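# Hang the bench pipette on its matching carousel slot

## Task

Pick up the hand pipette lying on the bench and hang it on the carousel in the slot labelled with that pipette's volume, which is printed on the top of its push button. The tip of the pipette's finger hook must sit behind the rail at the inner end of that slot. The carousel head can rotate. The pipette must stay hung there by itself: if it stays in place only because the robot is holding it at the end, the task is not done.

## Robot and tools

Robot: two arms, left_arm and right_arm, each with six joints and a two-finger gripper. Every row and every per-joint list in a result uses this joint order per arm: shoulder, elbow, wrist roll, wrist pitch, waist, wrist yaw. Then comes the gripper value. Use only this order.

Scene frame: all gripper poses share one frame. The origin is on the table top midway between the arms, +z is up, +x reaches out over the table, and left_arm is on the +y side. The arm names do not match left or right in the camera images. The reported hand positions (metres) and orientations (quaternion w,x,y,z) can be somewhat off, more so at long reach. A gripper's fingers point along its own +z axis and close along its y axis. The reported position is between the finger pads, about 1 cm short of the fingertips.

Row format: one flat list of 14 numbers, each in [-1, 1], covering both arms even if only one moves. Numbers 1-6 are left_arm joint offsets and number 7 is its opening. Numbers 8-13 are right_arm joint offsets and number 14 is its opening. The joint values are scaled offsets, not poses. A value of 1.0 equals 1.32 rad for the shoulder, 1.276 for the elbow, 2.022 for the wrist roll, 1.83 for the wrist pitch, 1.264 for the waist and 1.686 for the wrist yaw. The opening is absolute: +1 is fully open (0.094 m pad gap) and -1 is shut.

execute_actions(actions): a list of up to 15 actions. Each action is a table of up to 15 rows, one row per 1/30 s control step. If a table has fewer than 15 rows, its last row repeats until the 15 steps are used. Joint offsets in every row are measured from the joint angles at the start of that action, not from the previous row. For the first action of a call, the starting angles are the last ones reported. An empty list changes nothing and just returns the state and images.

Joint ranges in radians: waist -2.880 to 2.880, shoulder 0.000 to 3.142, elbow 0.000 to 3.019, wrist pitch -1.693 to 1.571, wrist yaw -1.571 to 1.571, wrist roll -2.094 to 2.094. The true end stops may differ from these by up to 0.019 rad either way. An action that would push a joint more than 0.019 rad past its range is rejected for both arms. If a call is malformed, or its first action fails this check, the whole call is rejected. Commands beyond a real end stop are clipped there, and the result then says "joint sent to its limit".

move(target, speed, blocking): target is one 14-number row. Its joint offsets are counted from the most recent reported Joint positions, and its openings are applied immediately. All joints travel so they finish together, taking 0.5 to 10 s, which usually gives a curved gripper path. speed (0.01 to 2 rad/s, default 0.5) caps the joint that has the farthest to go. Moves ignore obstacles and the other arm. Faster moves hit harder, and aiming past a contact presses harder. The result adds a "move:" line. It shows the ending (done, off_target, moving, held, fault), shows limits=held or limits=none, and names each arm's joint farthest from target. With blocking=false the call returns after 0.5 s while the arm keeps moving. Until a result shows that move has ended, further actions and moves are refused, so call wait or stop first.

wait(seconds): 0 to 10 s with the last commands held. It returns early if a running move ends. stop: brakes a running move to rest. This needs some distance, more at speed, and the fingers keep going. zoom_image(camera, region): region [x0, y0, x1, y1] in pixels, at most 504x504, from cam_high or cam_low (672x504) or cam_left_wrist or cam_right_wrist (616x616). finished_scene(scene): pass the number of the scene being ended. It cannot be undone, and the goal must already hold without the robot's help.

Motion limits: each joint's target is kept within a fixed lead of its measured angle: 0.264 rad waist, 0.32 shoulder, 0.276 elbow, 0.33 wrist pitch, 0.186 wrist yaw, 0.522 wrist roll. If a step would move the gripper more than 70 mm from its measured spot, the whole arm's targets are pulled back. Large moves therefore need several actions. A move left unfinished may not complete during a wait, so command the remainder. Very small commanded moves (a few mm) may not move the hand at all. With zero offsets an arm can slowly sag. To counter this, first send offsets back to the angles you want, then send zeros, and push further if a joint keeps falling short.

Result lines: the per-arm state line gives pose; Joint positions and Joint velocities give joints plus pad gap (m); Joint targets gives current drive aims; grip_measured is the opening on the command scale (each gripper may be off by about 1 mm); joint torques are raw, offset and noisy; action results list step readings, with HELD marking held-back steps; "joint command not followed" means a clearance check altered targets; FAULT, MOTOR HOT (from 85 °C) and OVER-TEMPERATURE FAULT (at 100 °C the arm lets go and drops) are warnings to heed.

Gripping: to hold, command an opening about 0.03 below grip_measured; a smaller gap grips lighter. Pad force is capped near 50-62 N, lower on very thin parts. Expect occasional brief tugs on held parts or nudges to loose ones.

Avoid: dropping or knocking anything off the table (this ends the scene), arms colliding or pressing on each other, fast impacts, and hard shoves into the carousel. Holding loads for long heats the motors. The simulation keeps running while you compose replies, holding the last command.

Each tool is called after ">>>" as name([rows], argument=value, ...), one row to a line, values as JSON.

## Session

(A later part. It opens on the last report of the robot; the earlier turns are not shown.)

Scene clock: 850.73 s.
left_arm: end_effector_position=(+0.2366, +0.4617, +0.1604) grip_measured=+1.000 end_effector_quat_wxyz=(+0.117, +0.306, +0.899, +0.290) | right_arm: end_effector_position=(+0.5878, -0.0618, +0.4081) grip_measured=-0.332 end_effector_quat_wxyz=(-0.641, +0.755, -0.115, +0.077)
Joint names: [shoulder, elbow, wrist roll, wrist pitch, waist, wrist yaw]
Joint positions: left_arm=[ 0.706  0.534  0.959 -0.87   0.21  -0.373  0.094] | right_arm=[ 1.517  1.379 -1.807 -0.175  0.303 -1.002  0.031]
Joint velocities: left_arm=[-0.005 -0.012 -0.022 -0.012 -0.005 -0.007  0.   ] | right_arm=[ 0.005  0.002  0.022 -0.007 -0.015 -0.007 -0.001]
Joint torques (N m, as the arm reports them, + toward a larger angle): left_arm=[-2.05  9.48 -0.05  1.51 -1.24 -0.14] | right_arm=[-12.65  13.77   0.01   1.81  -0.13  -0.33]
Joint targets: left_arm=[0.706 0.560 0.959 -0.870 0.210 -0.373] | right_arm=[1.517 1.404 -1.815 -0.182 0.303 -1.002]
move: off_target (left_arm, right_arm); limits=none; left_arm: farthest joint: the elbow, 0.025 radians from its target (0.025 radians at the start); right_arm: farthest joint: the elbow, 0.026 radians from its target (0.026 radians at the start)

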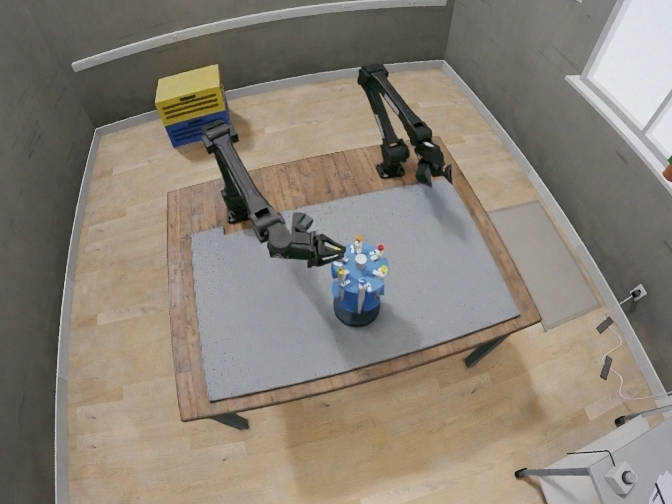

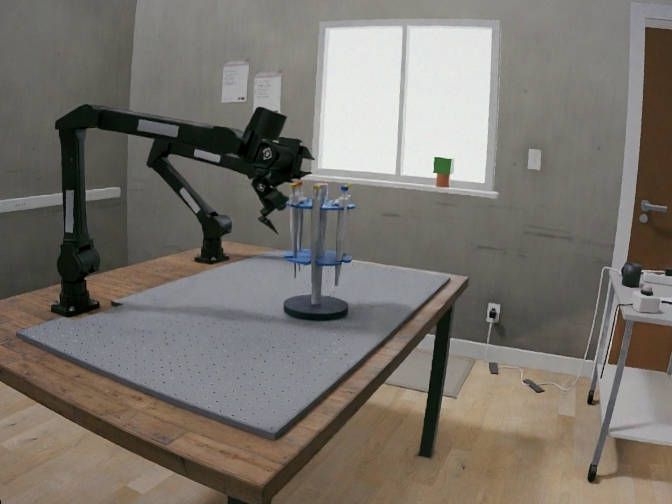

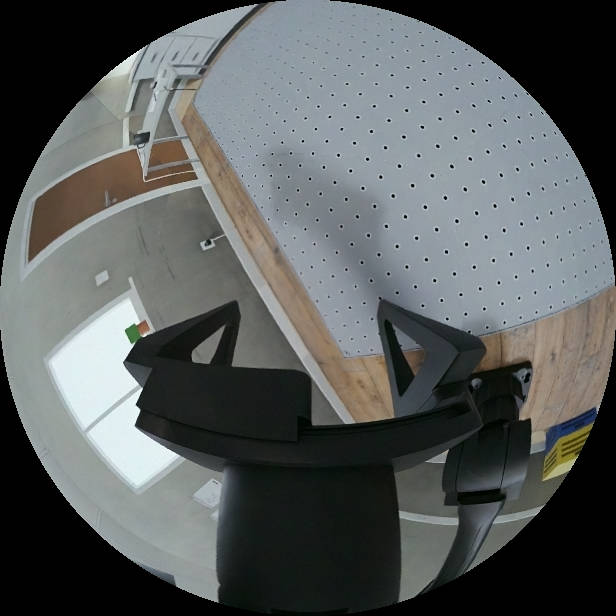

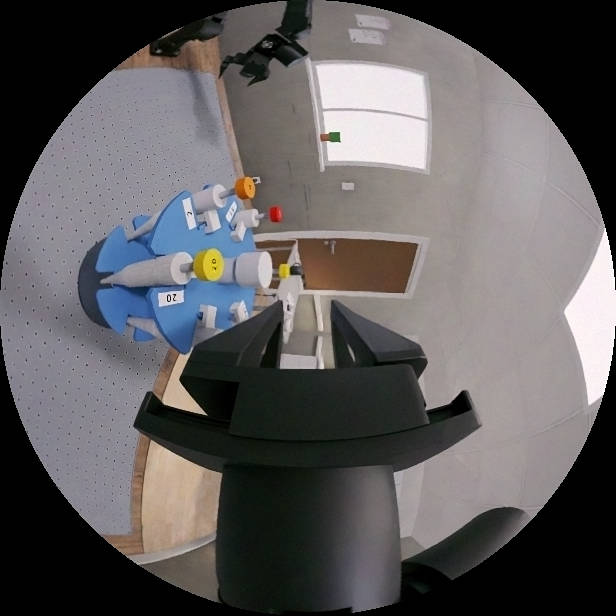

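>>> move(target=[0,0.02,0,0,0,0,1, 0.13,0.25,0,-0.05,-0.03,0,-0.33], speed=0.3)

Scene clock: 865.77 s.
left_arm: end_effector_position=(+0.2366, +0.4617, +0.1604) grip_measured=+1.000 end_effector_quat_wxyz=(+0.117, +0.306, +0.899, +0.290) | right_arm: end_effector_position=(+0.6595, -0.0634, +0.4370) grip_measured=-0.332 end_effector_quat_wxyz=(-0.642, +0.751, -0.121, +0.093)
Joint names: [shoulder, elbow, wrist roll, wrist pitch, waist, wrist yaw]
Joint positions: left_arm=[ 0.706  0.534  0.959 -0.87   0.21  -0.373  0.094] | right_arm=[ 1.677  1.64  -1.807 -0.261  0.272 -1.002  0.031]
Joint velocities: left_arm=[-0.024  0.012  0.022  0.007 -0.005  0.022  0.   ] | right_arm=[ 0.005 -0.012 -0.066 -0.022  0.015  0.022  0.001]
Joint torques (N m, as the arm reports them, + toward a larger angle): left_arm=[-1.98  9.47 -0.05  1.54 -1.2  -0.14] | right_arm=[-14.47  16.92   0.07   1.78  -0.32  -0.32]
Joint targets: left_arm=[0.706 0.560 0.959 -0.870 0.210 -0.373] | right_arm=[1.688 1.697 -1.807 -0.267 0.265 -1.002]
move: off_target (left_arm, right_arm); limits=none; left_arm: farthest joint: the elbow, 0.025 radians from its target (0.025 radians at the start); right_arm: farthest joint: the elbow, 0.058 radians from its target (0.319 radians at the start)

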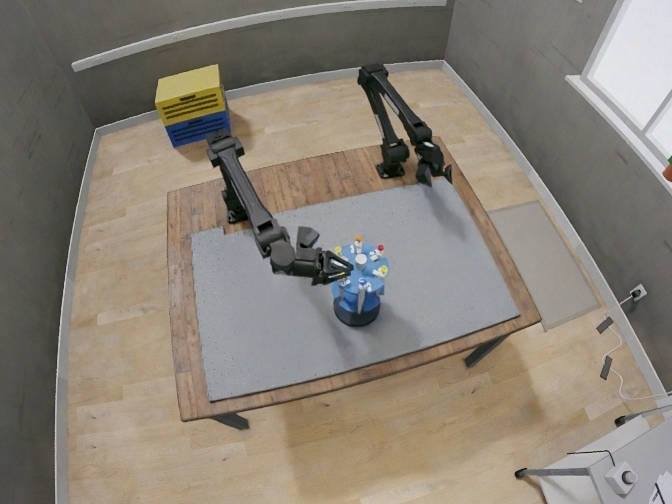

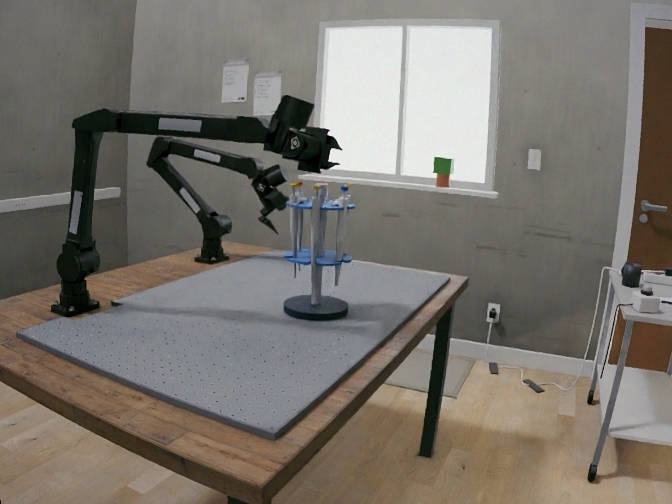

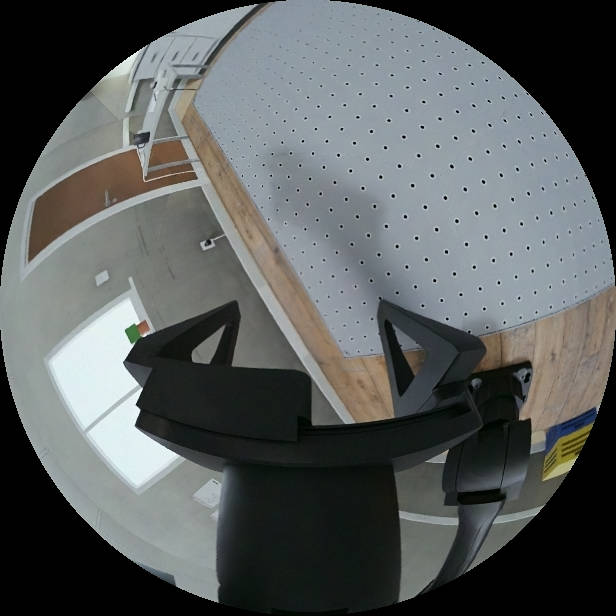

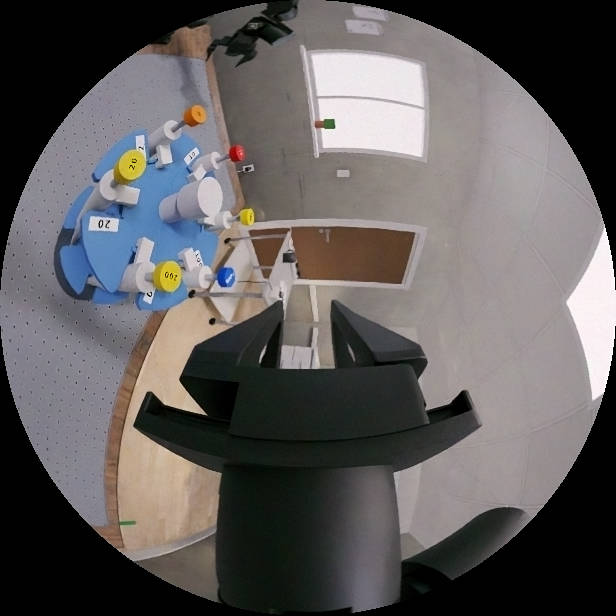

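>>> zoom_image(camera="cam_right_wrist", region=[80, 190, 270, 320])

Region (80, 190, 270, 320) of cam_right_wrist's 616x616 image, scaled by 2.653, with more detail than that image has; it fills the top 345 rows of this view, and the rest is white.

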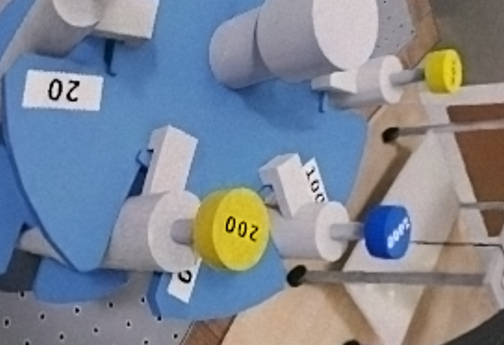

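Button reads 200, matching the slot.

>>> finished_scene(scene=1)

The scene is finished: the task was done.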